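# Four arms carry a ball on a roped ring to a stand

## Task

Shift the ball from the stand it sits on to the other stand, which stands in the gap between the benches out of every gripper's reach. The ball rests on a ring lying on its stand's collar, and from that ring a rope leads to a metal block on each arm's own bench. The job is done only when the ring lies on the other stand's collar with the ball on it. A tipped or jerked ring lets the ball roll away. It fails if the ball or the ring drops more than slightly below the collar of the lower stand at any moment, including while hanging from the ropes. Arm bases in the scene frame (metres, heading in degrees counter-clockwise from +x): arm1 x=+1.29 y=+1.03 z=+1.02 facing -125; arm2 x=-1.13 y=+1.36 z=+0.99 facing -69; arm3 x=-0.84 y=-1.43 z=+1.03 facing +66; arm4 x=+1.17 y=-1.25 z=+1.03 facing +126. At the end every arm must release and back away, and the result must stay in place with no robot holding it.

## Robot and tools

Setup. Four identical i2rt Big YAM arms, named arm1, arm2, arm3 and arm4, each with six joints, a two-finger gripper and a wrist camera. Fixed room cameras are cam_low and cam_top. The hand reaches roughly 1.0 m from the joint 1 axis when fully stretched. With joints 1 and 6 at 0 and the hand level and pointing forward, the wrist camera rides on top of the hand looking toward the fingertips. The likely method is for the arms to pull on their ropes together so the ring, carrying the ball, is lifted and guided level over to the other stand, then lowered onto its collar.

Frame. One scene frame for everything: origin on the floor, +z up. The hand point is midway between the fingertips; the hand z axis runs along the fingers and the fingers close along its y axis. Base positions and headings are listed in the task.

execute_actions. Argument "actions" is a list holding exactly one action (or none, which only reports state and pictures). The action is an object keyed by arm name; under each name is "joints", an object of absolute targets keyed by joint name: joint1_rad, joint2_rad, joint3_rad, joint4_rad, joint5_rad, joint6_rad in radians and gripper_m in metres. These are goal positions, not offsets. Any subset of joints and arms may be given; all start at once and may finish at different times. Omitted joints or arms may still be driving toward an earlier target. Ranges and done-tolerances: joint1_rad -2.879 to 2.879 (±0.045), rotation about the base, positive counter-clockwise seen from above, 0 = arm extends along the base heading. joint2_rad 0 to 3.141 (±0.14), shoulder; 0 is upper arm pointing back about level, increasing raises it then brings it forward. joint3_rad 0 to 3.019 (±0.09), elbow; 0 folded, increasing opens. joint4_rad -1.692 to 1.57 (±0.055), hand pitch, positive tips fingers up. joint5_rad -1.57 to 1.57 (±0.03), sideways swing, positive to the arm's right. joint6_rad -2.094 to 2.094 (±0.035), hand roll, positive clockwise viewed from behind the hand. gripper_m 0 to 0.093 (±0.003), fingertip gap; grip force is capped near 50-62 N per pad, lower on some. Optional "cameras" lists which of arm1_cam_wrist, arm2_cam_wrist, arm3_cam_wrist, arm4_cam_wrist, cam_low, cam_top to return (omitted, null or ["all"] gives all; [] gives none). An unknown key, camera or out-of-range number rejects the whole call and nothing moves. One action runs at most 15 s. Because joints move at different rates, the hand can sweep a wide path between postures.

wait: {"seconds"} from 0 to 10; commands nothing and returns the same state and images as an empty action.

zoom_image: {"camera", "region": [x0, y0, x1, y1]} in pixels of that camera's latest full image, origin top-left, at most 504 by 504; gives a closer look.

finished_scene: {"scene"} ends the current scene for good after the last command has been held; its result states success and gives the next task.

Reading results. Each result gives robot states (joint_positions etc.) and images in the order named on the "pictures" line. joint_status per joint: reached; "off_target" (resting away from target, possibly still pushing); "contact_stop" or "time_out" (target dropped, holds where it stopped, though a timed-out joint may keep a target no more than 0.375, 0.375, 0.113, 0.225, 0.075, 0.3 rad away for joints 1-6, keep pushing, and move on its own if freed; on_its_own lists that). "joint command not followed", usually with a "cause:" line, means a self/inter-arm collision check blocked the arm's joint targets (its gripper target still runs); such joints read "not_followed" and may be retried with each later action until valid targets are sent. on_its_own describes uncommanded behaviour; "held at" is the held target, not the actual position. If a result reports a stop, later movement, wait and finish calls in the same reply are skipped. To relieve pushing, command a joint its reported position. Tiny target changes may not move a joint. A joint bearing load may sag.

Motor heat. Holding loads heats motors even while you think. A MOTOR HOT line appears from 85 °C; at 100 °C that arm's motors and gripper go limp until cool and the arm drops (OVER-TEMPERATURE FAULT; unfinished keys show "limit_stop_at_motor_heat", resend targets afterwards). Some heat persists into the next scene.

Cautions. The arms do not halt on contact and can push very hard; avoid pressing into the stand, bench or each other. A hard squeeze between two robots fails and ends the run; a hard hit may too. The collision check can be late and ignores fingers, gripper housings and wrist cameras, and no state line reports robot-robot contact. Arms don't wait for each other. Keep the ring level and move smoothly so the ball stays on; never let ball or ring dip below the lower collar. Don't knock anything out of the work area or to the floor. Loose objects may occasionally be nudged by outside pushes. The robot holds the last command while you think, so keep replies short.

Each tool is called after "Call:" as name([rows], argument=value, ...), one row to a line, values as JSON.

## Session

Call:
execute_actions(actions=[])

Scene clock: 0.00 s.
arm1.joint_positions: joint1_rad=-0.857 joint2_rad=+0.488 joint3_rad=+1.510 joint4_rad=-1.399 joint5_rad=-0.122 joint6_rad=-0.593 gripper_m=+0.094
arm1.joint_status: not commanded
arm1.hand: x=+1.1399 y=+0.9971 z=+1.6247 quat_wxyz=(+0.080, -0.766, -0.314, +0.555) (m; scene frame)
arm2.joint_positions: joint1_rad=-0.017 joint2_rad=+0.376 joint3_rad=+1.650 joint4_rad=-1.555 joint5_rad=-0.097 joint6_rad=-0.393 gripper_m=+0.095
arm2.joint_status: not commanded
arm2.hand: x=-1.1011 y=+1.3285 z=+1.6224 quat_wxyz=(-0.445, -0.294, -0.741, +0.407) (m; scene frame)
arm3.joint_positions: joint1_rad=+0.592 joint2_rad=+0.664 joint3_rad=+1.395 joint4_rad=-1.307 joint5_rad=+0.076 joint6_rad=-0.259 gripper_m=+0.094
arm3.joint_status: not commanded
arm3.hand: x=-0.8741 y=-1.1822 z=+1.5699 quat_wxyz=(-0.378, +0.727, -0.491, -0.297) (m; scene frame)
arm4.joint_positions: joint1_rad=+0.137 joint2_rad=+0.525 joint3_rad=+1.516 joint4_rad=-1.183 joint5_rad=+0.270 joint6_rad=+0.793 gripper_m=+0.095
arm4.joint_status: not commanded
arm4.hand: x=+1.0866 y=-1.0955 z=+1.6780 quat_wxyz=(-0.110, +0.470, -0.610, -0.629) (m; scene frame)
pictures: arm1_cam_wrist, arm2_cam_wrist, arm3_cam_wrist, arm4_cam_wrist, cam_low, cam_top
Images, in order (width x height): arm1_cam_wrist 896x504, arm2_cam_wrist 896x504, arm3_cam_wrist 896x504, arm4_cam_wrist 896x504, cam_low 896x504, cam_top 896x504.

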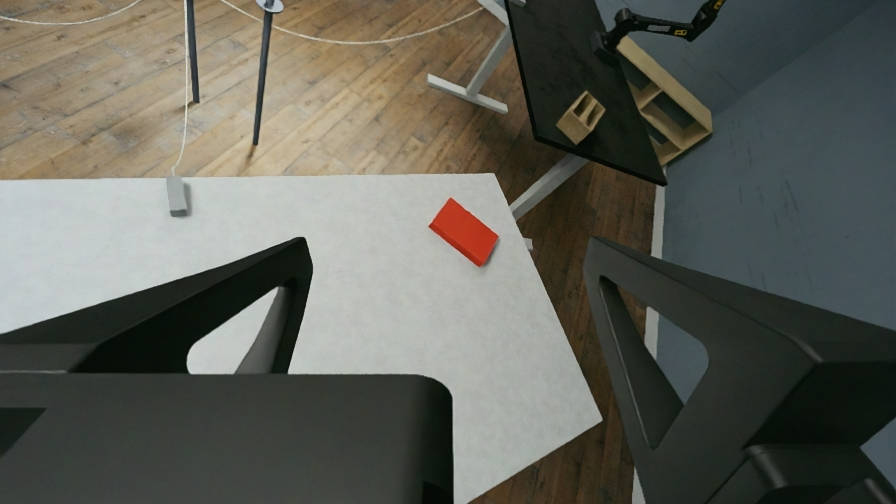

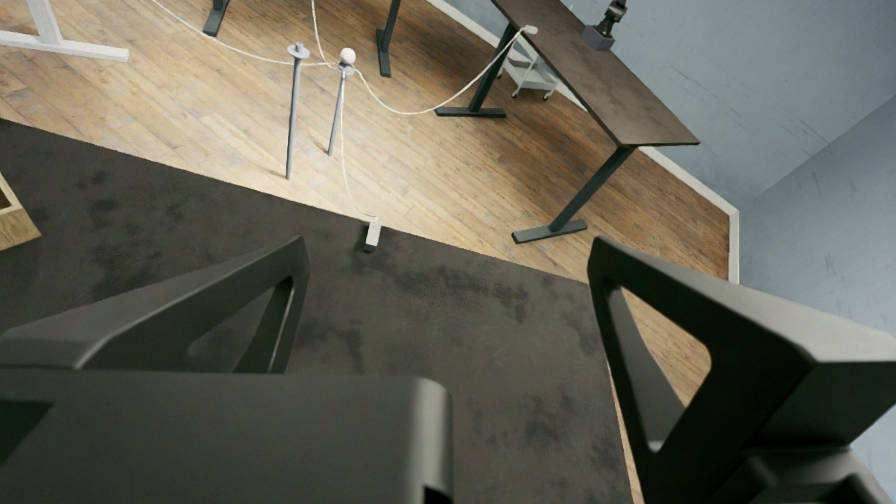

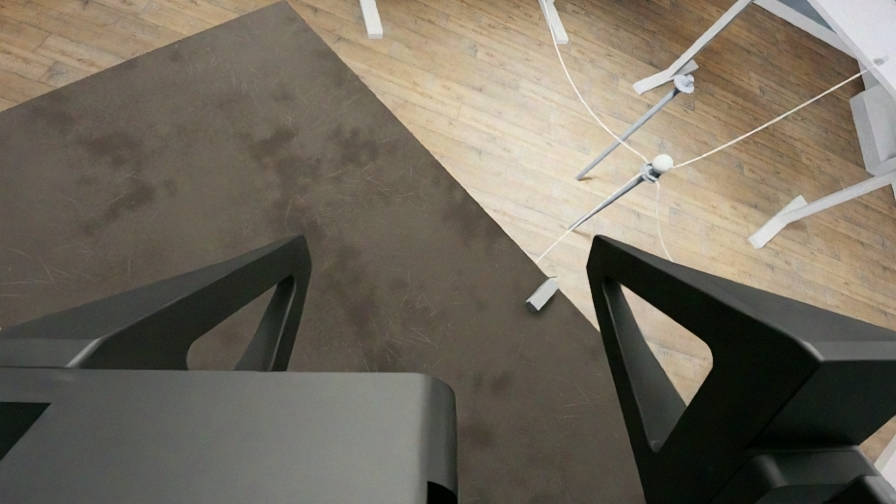

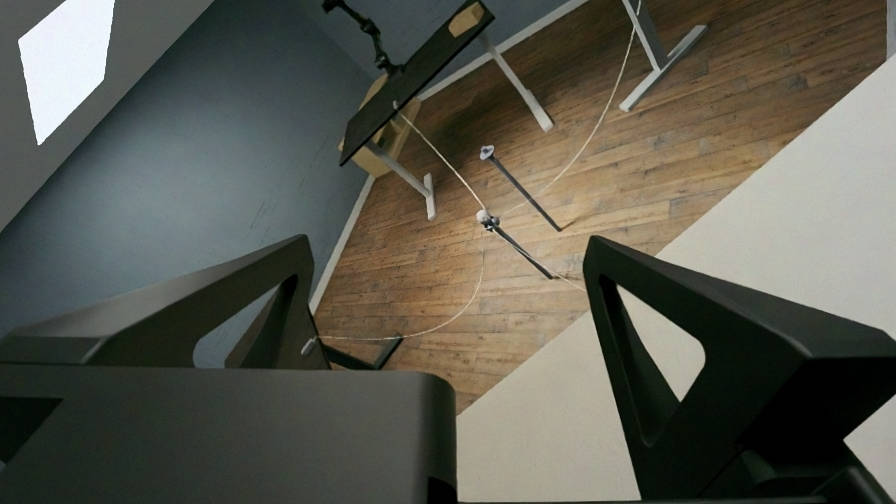

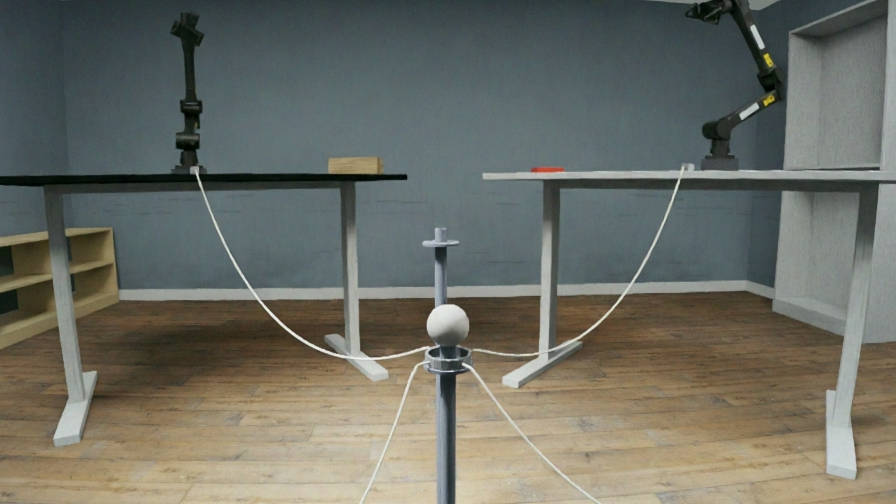

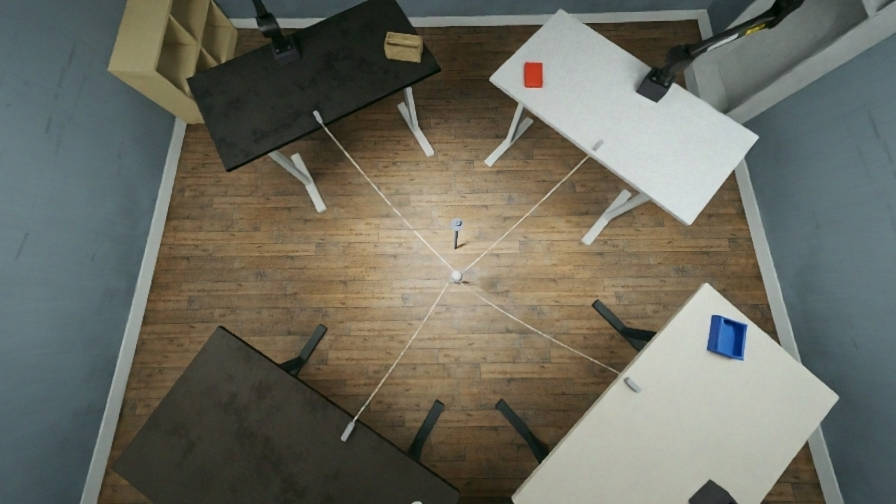

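Call:
execute_actions([
  {"arm1":{"joints":{"joint1_rad":-0.14,"joint2_rad":1.6,"joint3_rad":1.5,"joint4_rad":-1.2,"joint5_rad":0,"joint6_rad":0}},"arm2":{"joints":{"joint1_rad":0.12,"joint2_rad":1.7,"joint3_rad":1.6,"joint4_rad":-1.3,"joint5_rad":0,"joint6_rad":0}},"arm3":{"joints":{"joint1_rad":-0.27,"joint2_rad":1.6,"joint3_rad":1.4,"joint4_rad":-1.0,"joint5_rad":0,"joint6_rad":0}},"arm4":{"joints":{"joint1_rad":-0.06,"joint2_rad":1.5,"joint3_rad":1.35,"joint4_rad":-1.15,"joint5_rad":0,"joint6_rad":0}}},
])

Scene clock: 24.37 s.
arm1.joint_positions: joint1_rad=-0.134 joint2_rad=+1.599 joint3_rad=+1.483 joint4_rad=-1.213 joint5_rad=-0.001 joint6_rad=-0.007 gripper_m=+0.094
arm1.joint_status: all done
arm1.hand: x=+0.9233 y=+0.6314 z=+1.2469 quat_wxyz=(-0.055, -0.907, -0.404, +0.108) (m; scene frame)
arm2.joint_positions: joint1_rad=+0.114 joint2_rad=+1.701 joint3_rad=+1.587 joint4_rad=-1.306 joint5_rad=-0.002 joint6_rad=-0.007 gripper_m=+0.095
arm2.joint_status: all done
arm2.hand: x=-0.8731 y=+0.8690 z=+1.2044 quat_wxyz=(-0.066, -0.514, -0.854, +0.039) (m; scene frame)
arm3.joint_positions: joint1_rad=-0.274 joint2_rad=+1.592 joint3_rad=+1.392 joint4_rad=-1.003 joint5_rad=+0.001 joint6_rad=-0.008 gripper_m=+0.094
arm3.joint_status: all done
arm3.hand: x=-0.4832 y=-1.0069 z=+1.2345 quat_wxyz=(-0.168, +0.417, -0.890, -0.078) (m; scene frame)
arm4.joint_positions: joint1_rad=-0.056 joint2_rad=+1.495 joint3_rad=+1.344 joint4_rad=-1.156 joint5_rad=+0.003 joint6_rad=+0.016 gripper_m=+0.095
arm4.joint_status: all done
arm4.hand: x=+0.9036 y=-0.8284 z=+1.2433 quat_wxyz=(-0.063, +0.865, -0.485, -0.114) (m; scene frame)
pictures: arm1_cam_wrist, arm2_cam_wrist, arm3_cam_wrist, arm4_cam_wrist, cam_low, cam_top
Images, in order (width x height): arm1_cam_wrist 896x504, arm2_cam_wrist 896x504, arm3_cam_wrist 896x504, arm4_cam_wrist 896x504, cam_low 896x504, cam_top 896x504.

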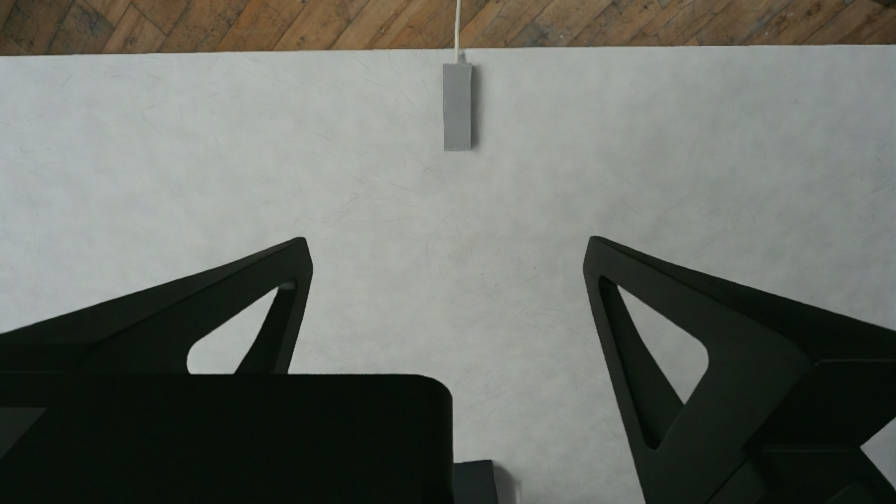

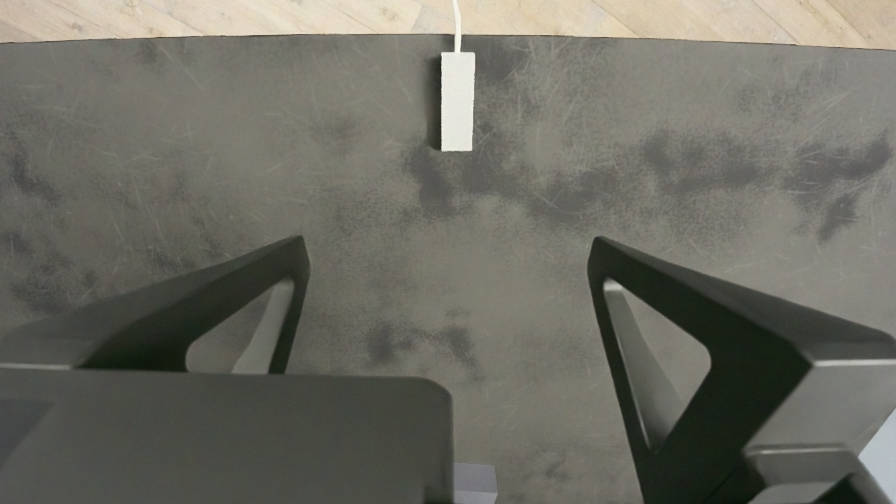

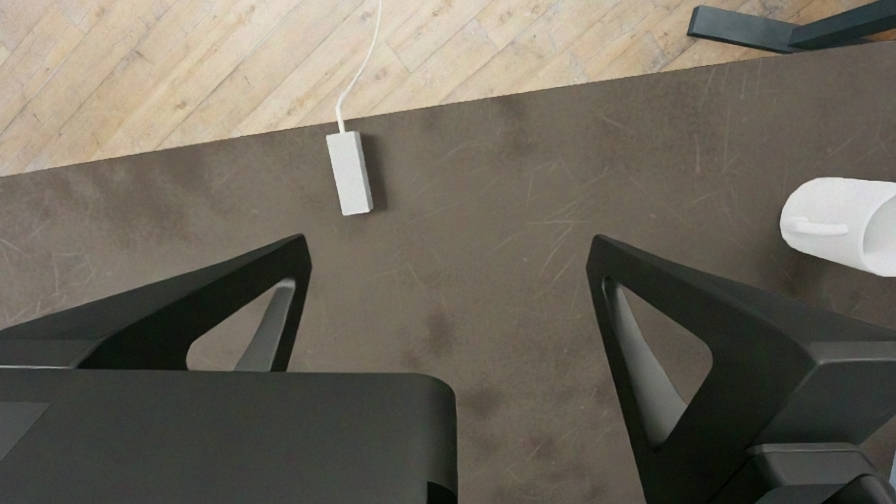

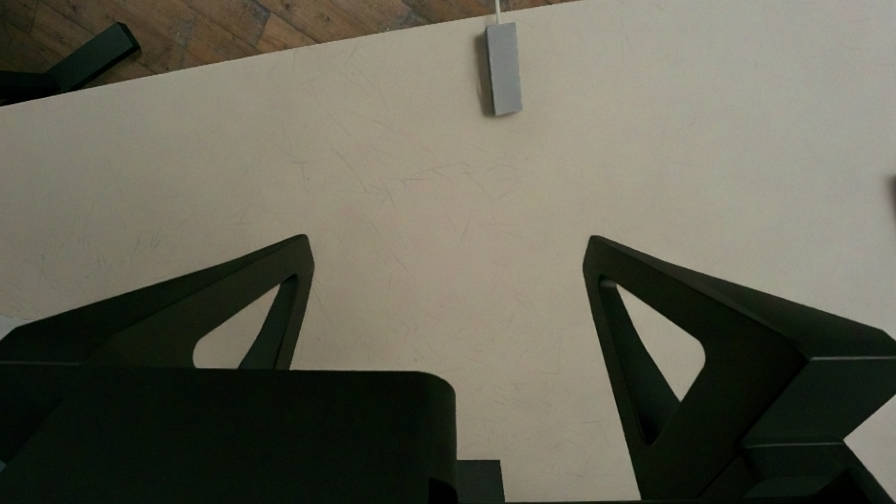

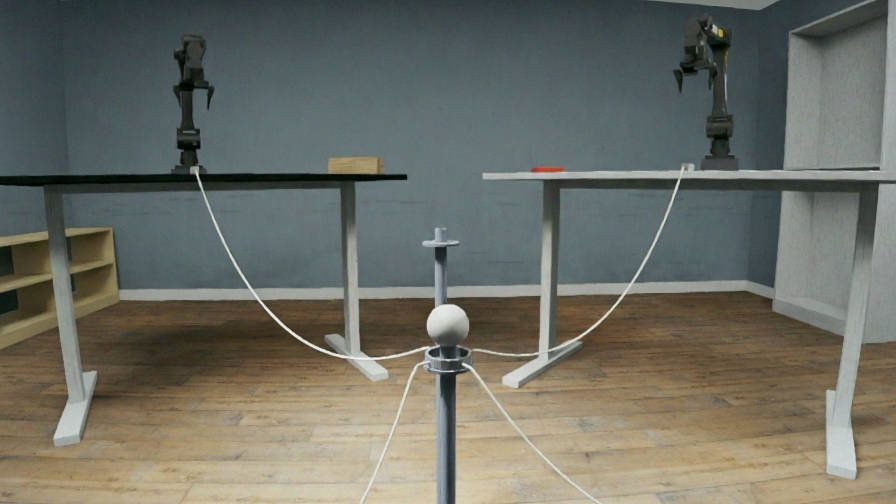

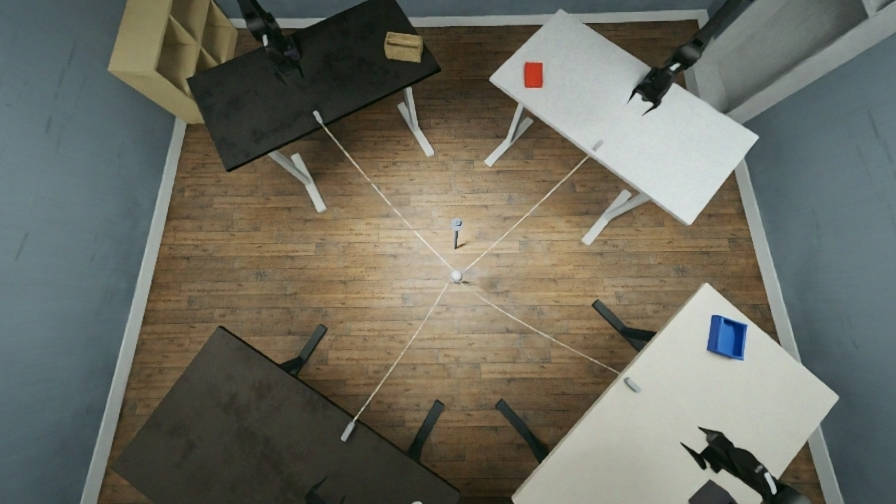

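Call:
execute_actions([
  {"arm1":{"joints":{"joint1_rad":-0.15,"joint2_rad":1.88,"joint3_rad":1.52,"joint4_rad":-1.03}},"arm2":{"joints":{"joint1_rad":0.10,"joint2_rad":1.93,"joint3_rad":1.62,"joint4_rad":-1.15}},"arm3":{"joints":{"joint1_rad":-0.115,"joint2_rad":1.82,"joint3_rad":1.42,"joint4_rad":-0.95}},"arm4":{"joints":{"joint1_rad":-0.15,"joint2_rad":1.88,"joint3_rad":1.52,"joint4_rad":-1.03,"joint6_rad":-0.15}}},
], cameras=["arm1_cam_wrist","arm2_cam_wrist","arm3_cam_wrist","arm4_cam_wrist"])

Scene clock: 68.93 s.
arm1.joint_positions: joint1_rad=-0.144 joint2_rad=+1.886 joint3_rad=+1.500 joint4_rad=-1.050 joint5_rad=-0.001 joint6_rad=-0.007 gripper_m=+0.094
arm1.joint_status: all done
arm1.hand: x=+0.8848 y=+0.5954 z=+1.1050 quat_wxyz=(-0.033, -0.913, -0.401, +0.060) (m; scene frame)
arm2.joint_positions: joint1_rad=+0.113 joint2_rad=+1.943 joint3_rad=+1.590 joint4_rad=-1.165 joint5_rad=-0.002 joint6_rad=-0.007 gripper_m=+0.095
arm2.joint_status: all done
arm2.hand: x=-0.8548 y=+0.8333 z=+1.0751 quat_wxyz=(-0.025, -0.515, -0.856, +0.014) (m; scene frame)
arm3.joint_positions: joint1_rad=-0.114 joint2_rad=+1.828 joint3_rad=+1.398 joint4_rad=-0.955 joint5_rad=-0.001 joint6_rad=-0.007 gripper_m=+0.094
arm3.joint_status: all done
arm3.hand: x=-0.5477 y=-0.9404 z=+1.1112 quat_wxyz=(-0.082, +0.493, -0.865, -0.048) (m; scene frame)
arm4.joint_positions: joint1_rad=-0.156 joint2_rad=+1.898 joint3_rad=+1.488 joint4_rad=-1.032 joint5_rad=+0.000 joint6_rad=-0.134 gripper_m=+0.095
arm4.joint_status: all done
arm4.hand: x=+0.9082 y=-0.7260 z=+1.0958 quat_wxyz=(-0.037, +0.883, -0.466, -0.052) (m; scene frame)
pictures: arm1_cam_wrist, arm2_cam_wrist, arm3_cam_wrist, arm4_cam_wrist
Images, in order (width x height): arm1_cam_wrist 896x504, arm2_cam_wrist 896x504, arm3_cam_wrist 896x504, arm4_cam_wrist 896x504.

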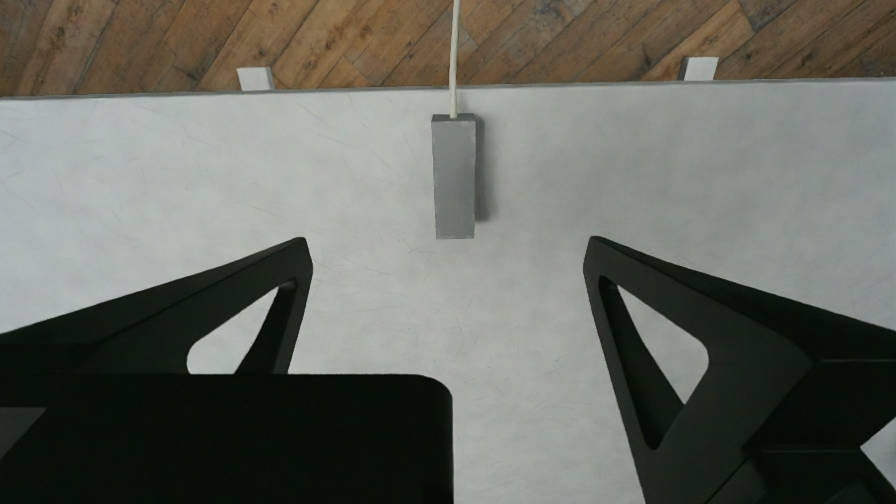

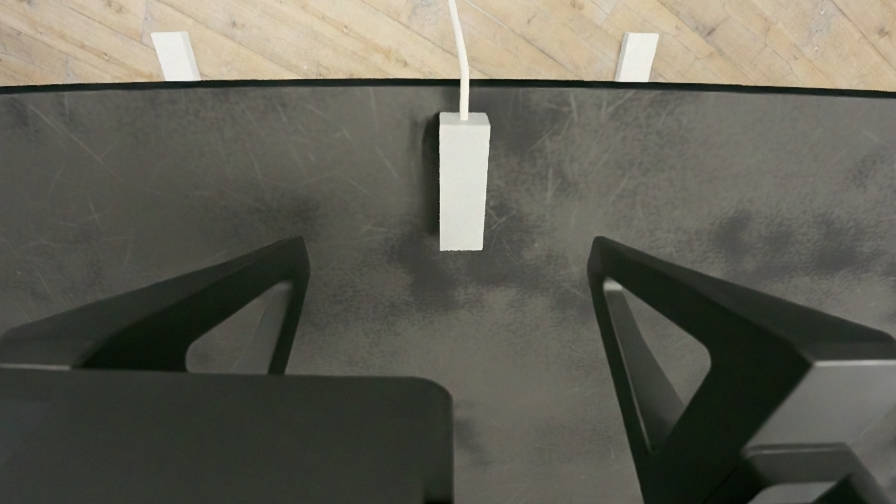

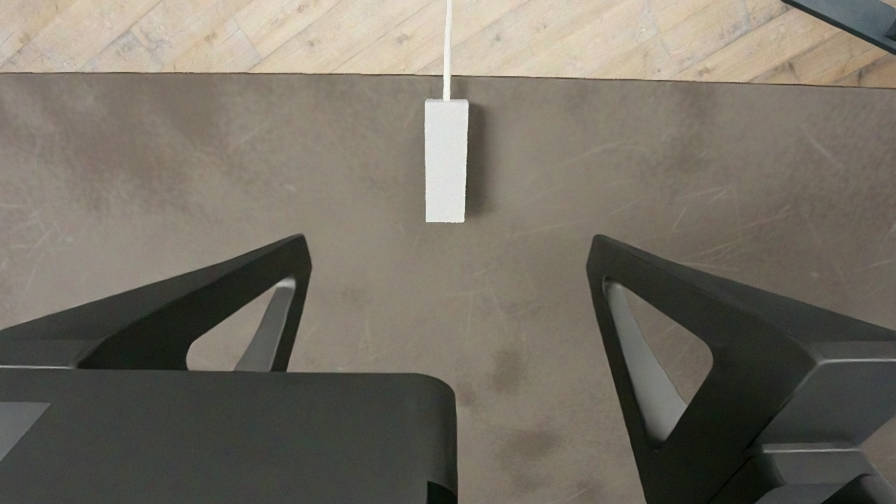

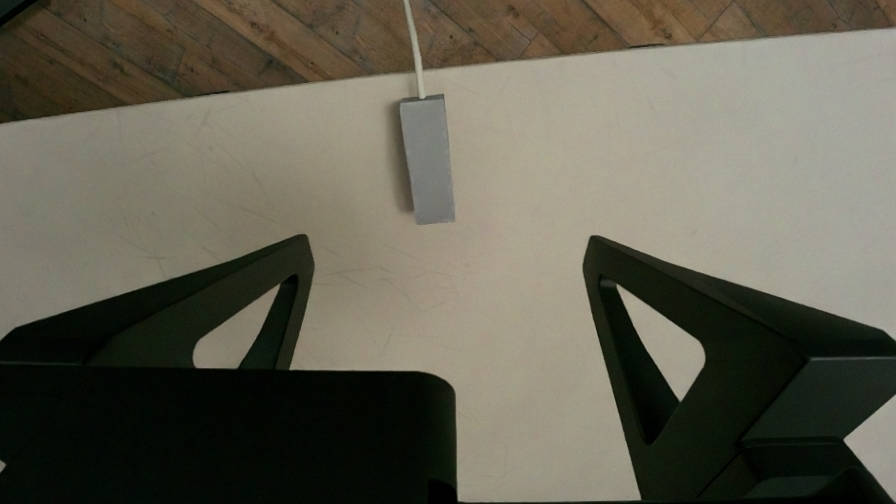

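Call:
execute_actions([
  {"arm1":{"joints":{"joint2_rad":1.96,"joint4_rad":-0.99}},"arm2":{"joints":{"joint1_rad":0.085,"joint2_rad":2.0,"joint4_rad":-1.11}},"arm3":{"joints":{"joint2_rad":1.90,"joint4_rad":-0.88}},"arm4":{"joints":{"joint1_rad":-0.13,"joint2_rad":1.95,"joint4_rad":-0.95,"joint6_rad":-0.23}}},
], cameras=["arm1_cam_wrist","arm2_cam_wrist","arm3_cam_wrist","arm4_cam_wrist","cam_low"])

Call:
zoom_image(camera="cam_low", region=[600, 80, 800, 200])

Call:
zoom_image(camera="cam_low", region=[100, 80, 300, 200])

Scene clock: 81.77 s.
arm1.joint_positions: joint1_rad=-0.144 joint2_rad=+1.951 joint3_rad=+1.500 joint4_rad=-1.010 joint5_rad=-0.001 joint6_rad=-0.007 gripper_m=+0.094
arm1.joint_status: all done
arm1.hand: x=+0.8815 y=+0.5911 z=+1.0689 quat_wxyz=(-0.028, -0.914, -0.402, +0.048) (m; scene frame)
arm2.joint_positions: joint1_rad=+0.093 joint2_rad=+1.984 joint3_rad=+1.590 joint4_rad=-1.126 joint5_rad=-0.002 joint6_rad=-0.007 gripper_m=+0.095
arm2.joint_status: all done
arm2.hand: x=-0.8625 y=+0.8216 z=+1.0519 quat_wxyz=(-0.023, -0.524, -0.851, +0.013) (m; scene frame)
arm3.joint_positions: joint1_rad=-0.114 joint2_rad=+1.874 joint3_rad=+1.398 joint4_rad=-0.890 joint5_rad=-0.001 joint6_rad=-0.007 gripper_m=+0.094
arm3.joint_status: all done
arm3.hand: x=-0.5410 y=-0.9291 z=+1.0889 quat_wxyz=(-0.091, +0.492, -0.864, -0.053) (m; scene frame)
arm4.joint_positions: joint1_rad=-0.132 joint2_rad=+1.929 joint3_rad=+1.488 joint4_rad=-0.962 joint5_rad=+0.000 joint6_rad=-0.214 gripper_m=+0.095
arm4.joint_status: all done
arm4.hand: x=+0.8884 y=-0.7194 z=+1.0803 quat_wxyz=(-0.050, +0.904, -0.419, -0.066) (m; scene frame)
pictures: arm1_cam_wrist, arm2_cam_wrist, arm3_cam_wrist, arm4_cam_wrist, cam_low
Images, in order (width x height): arm1_cam_wrist 896x504, arm2_cam_wrist 896x504, arm3_cam_wrist 896x504, arm4_cam_wrist 896x504, cam_low 896x504.

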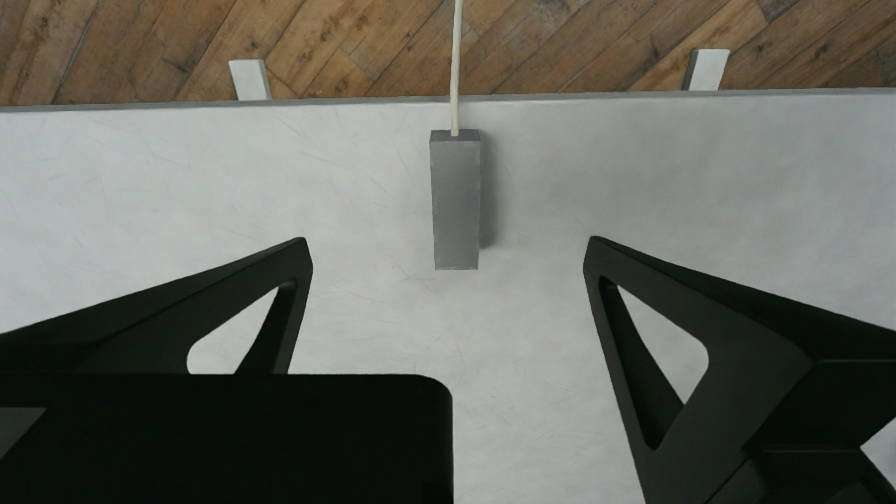

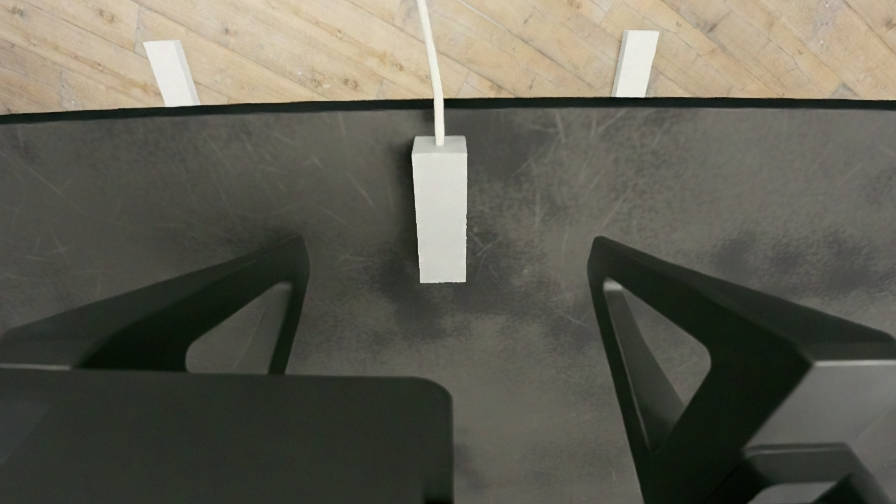

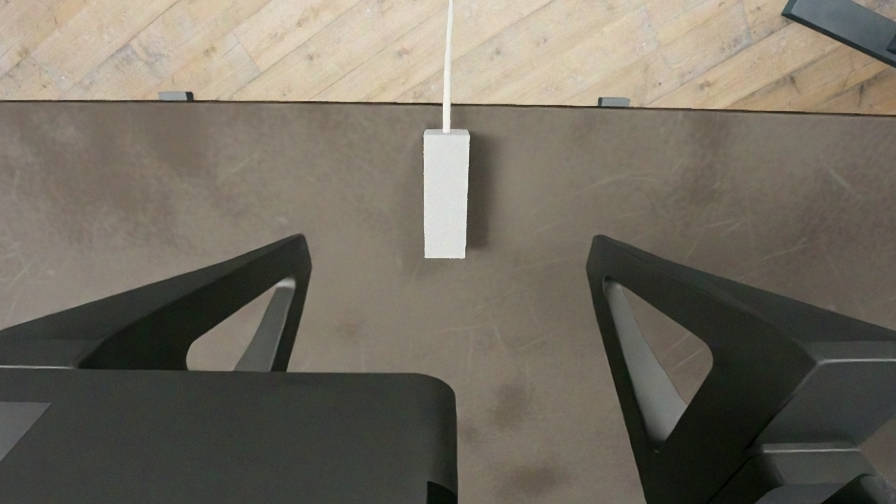

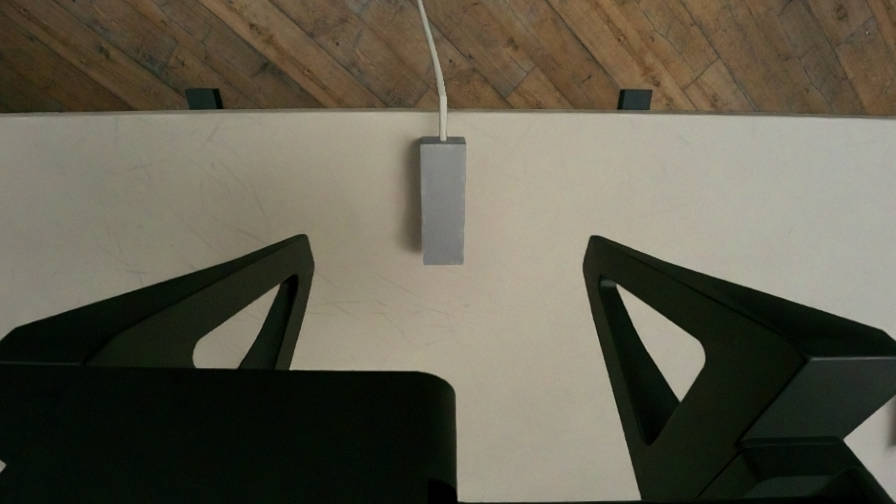

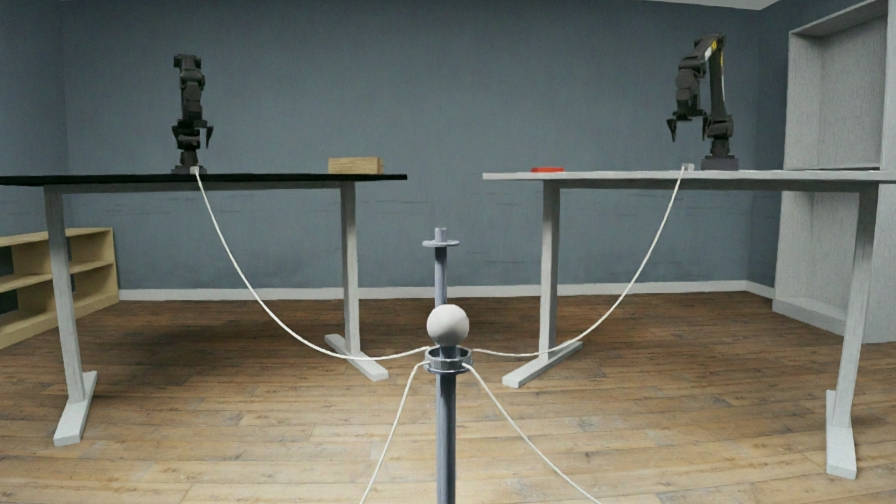

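Region (600, 80, 800, 200) of cam_low's 896x504 image, scaled by 2.520, with more detail than that image has; it fills the top 302 rows of this view, and the rest is white.

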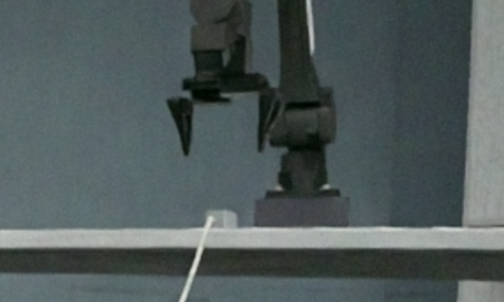

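Region (100, 80, 300, 200) of cam_low's 896x504 image, scaled by 2.520, with more detail than that image has; it fills the top 302 rows of this view, and the rest is white.

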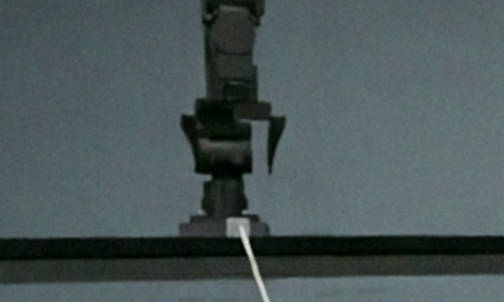

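Call:
execute_actions([
  {"arm1":{"joints":{"joint2_rad":2.08}},"arm2":{"joints":{"joint2_rad":2.09}},"arm3":{"joints":{"joint2_rad":2.04}},"arm4":{"joints":{"joint2_rad":2.08}}},
], cameras=["arm1_cam_wrist","arm2_cam_wrist","arm3_cam_wrist","arm4_cam_wrist","cam_low"])

Call:
zoom_image(camera="cam_low", region=[630, 120, 750, 190])

Call:
zoom_image(camera="cam_low", region=[140, 120, 260, 190])

Scene clock: 95.47 s.
arm1.joint_positions: joint1_rad=-0.144 joint2_rad=+2.084 joint3_rad=+1.500 joint4_rad=-1.007 joint5_rad=-0.001 joint6_rad=-0.007 gripper_m=+0.094
arm1.joint_status: all done
arm1.hand: x=+0.8927 y=+0.6017 z=+0.9936 quat_wxyz=(-0.003, -0.915, -0.403, -0.011) (m; scene frame)
arm2.joint_positions: joint1_rad=+0.093 joint2_rad=+2.090 joint3_rad=+1.590 joint4_rad=-1.123 joint5_rad=-0.002 joint6_rad=-0.007 gripper_m=+0.095
arm2.joint_status: all done
arm2.hand: x=-0.8669 y=+0.8306 z=+0.9911 quat_wxyz=(+0.020, -0.524, -0.851, -0.014) (m; scene frame)
arm3.joint_positions: joint1_rad=-0.114 joint2_rad=+2.038 joint3_rad=+1.398 joint4_rad=-0.886 joint5_rad=-0.001 joint6_rad=-0.007 gripper_m=+0.094
arm3.joint_status: all done
arm3.hand: x=-0.5505 y=-0.9446 z=+0.9973 quat_wxyz=(-0.022, +0.495, -0.868, -0.014) (m; scene frame)
arm4.joint_positions: joint1_rad=-0.132 joint2_rad=+2.088 joint3_rad=+1.488 joint4_rad=-0.958 joint5_rad=+0.000 joint6_rad=-0.215 gripper_m=+0.095
arm4.joint_status: all done
arm4.hand: x=+0.8969 y=-0.7355 z=+0.9894 quat_wxyz=(-0.004, +0.908, -0.420, -0.005) (m; scene frame)
pictures: arm1_cam_wrist, arm2_cam_wrist, arm3_cam_wrist, arm4_cam_wrist, cam_low
Images, in order (width x height): arm1_cam_wrist 896x504, arm2_cam_wrist 896x504, arm3_cam_wrist 896x504, arm4_cam_wrist 896x504, cam_low 896x504.

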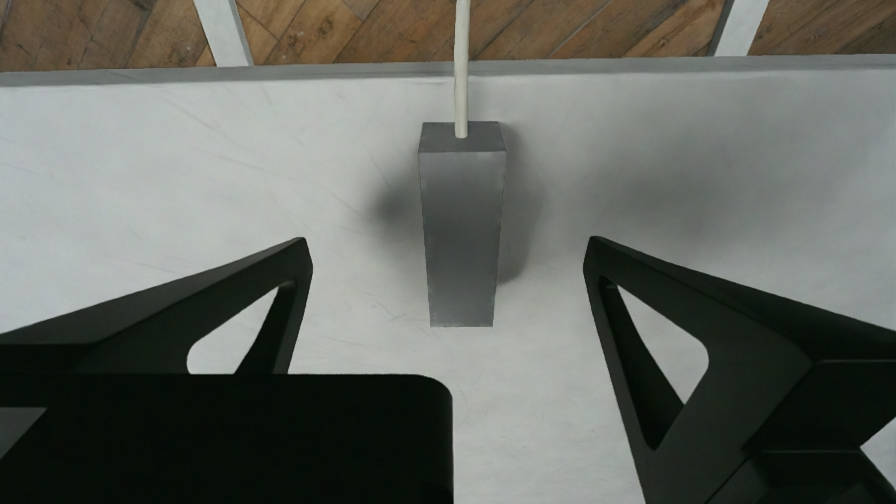

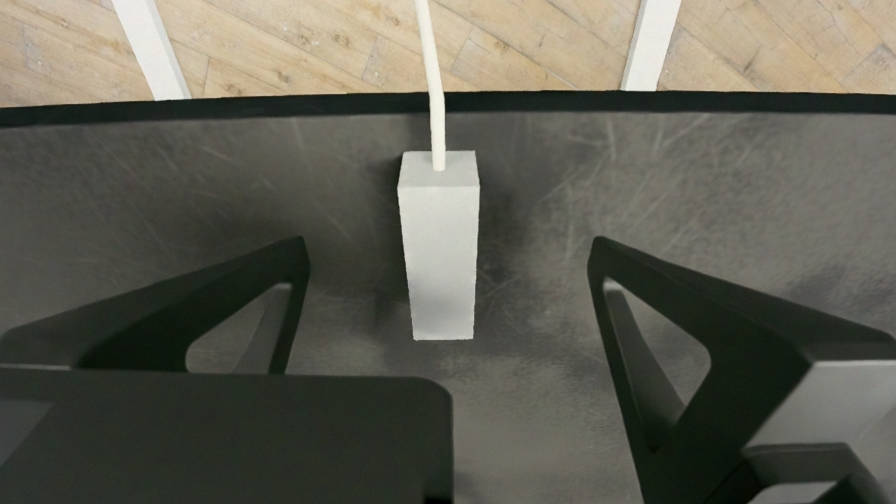

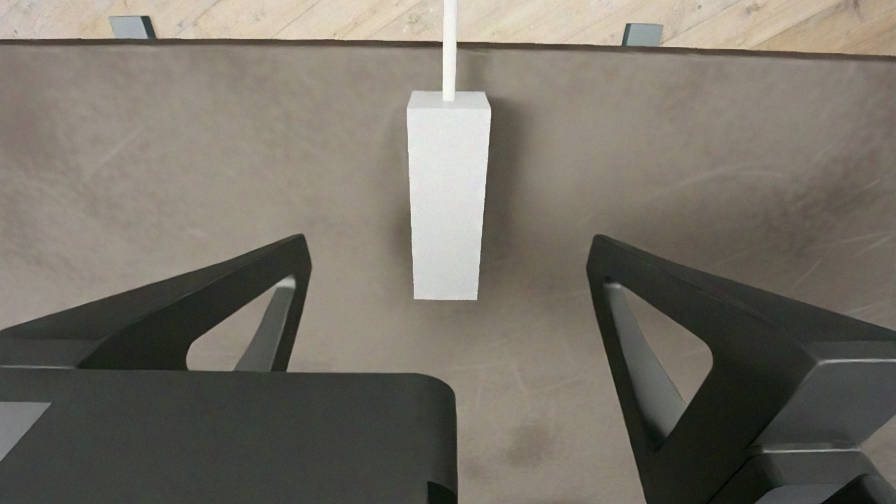

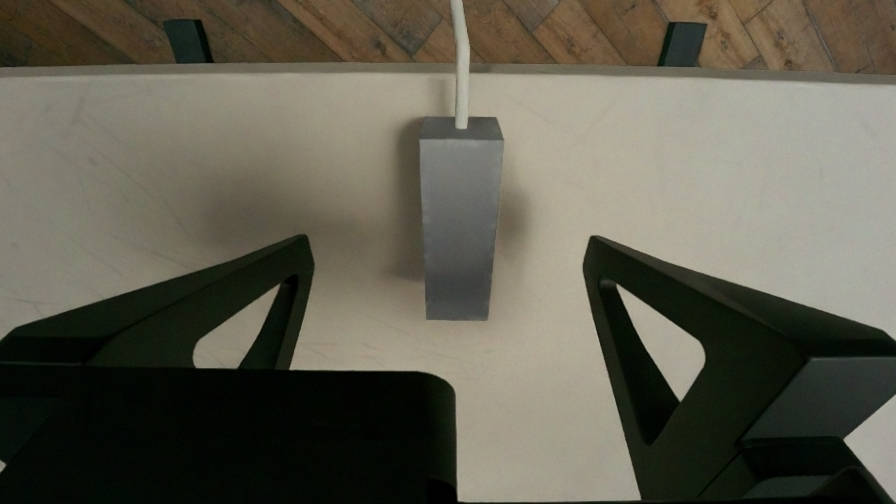

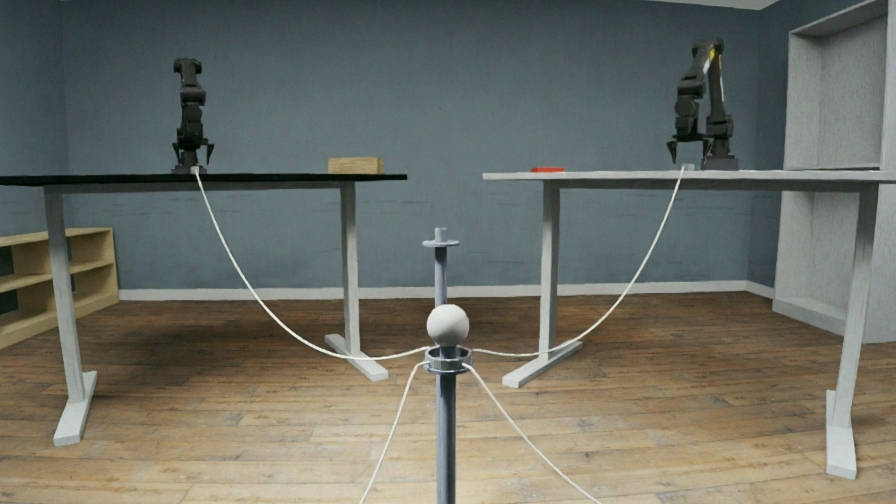

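Region (630, 120, 750, 190) of cam_low's 896x504 image, scaled by 4.200, with more detail than that image has; it fills the top 294 rows of this view, and the rest is white.

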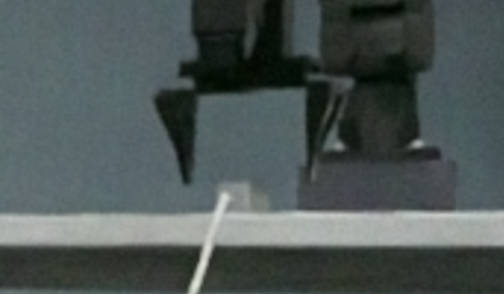

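Region (140, 120, 260, 190) of cam_low's 896x504 image, scaled by 4.200, with more detail than that image has; it fills the top 294 rows of this view, and the rest is white.

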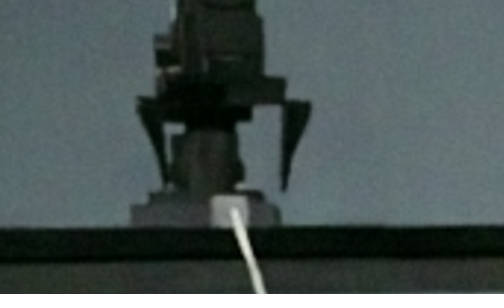

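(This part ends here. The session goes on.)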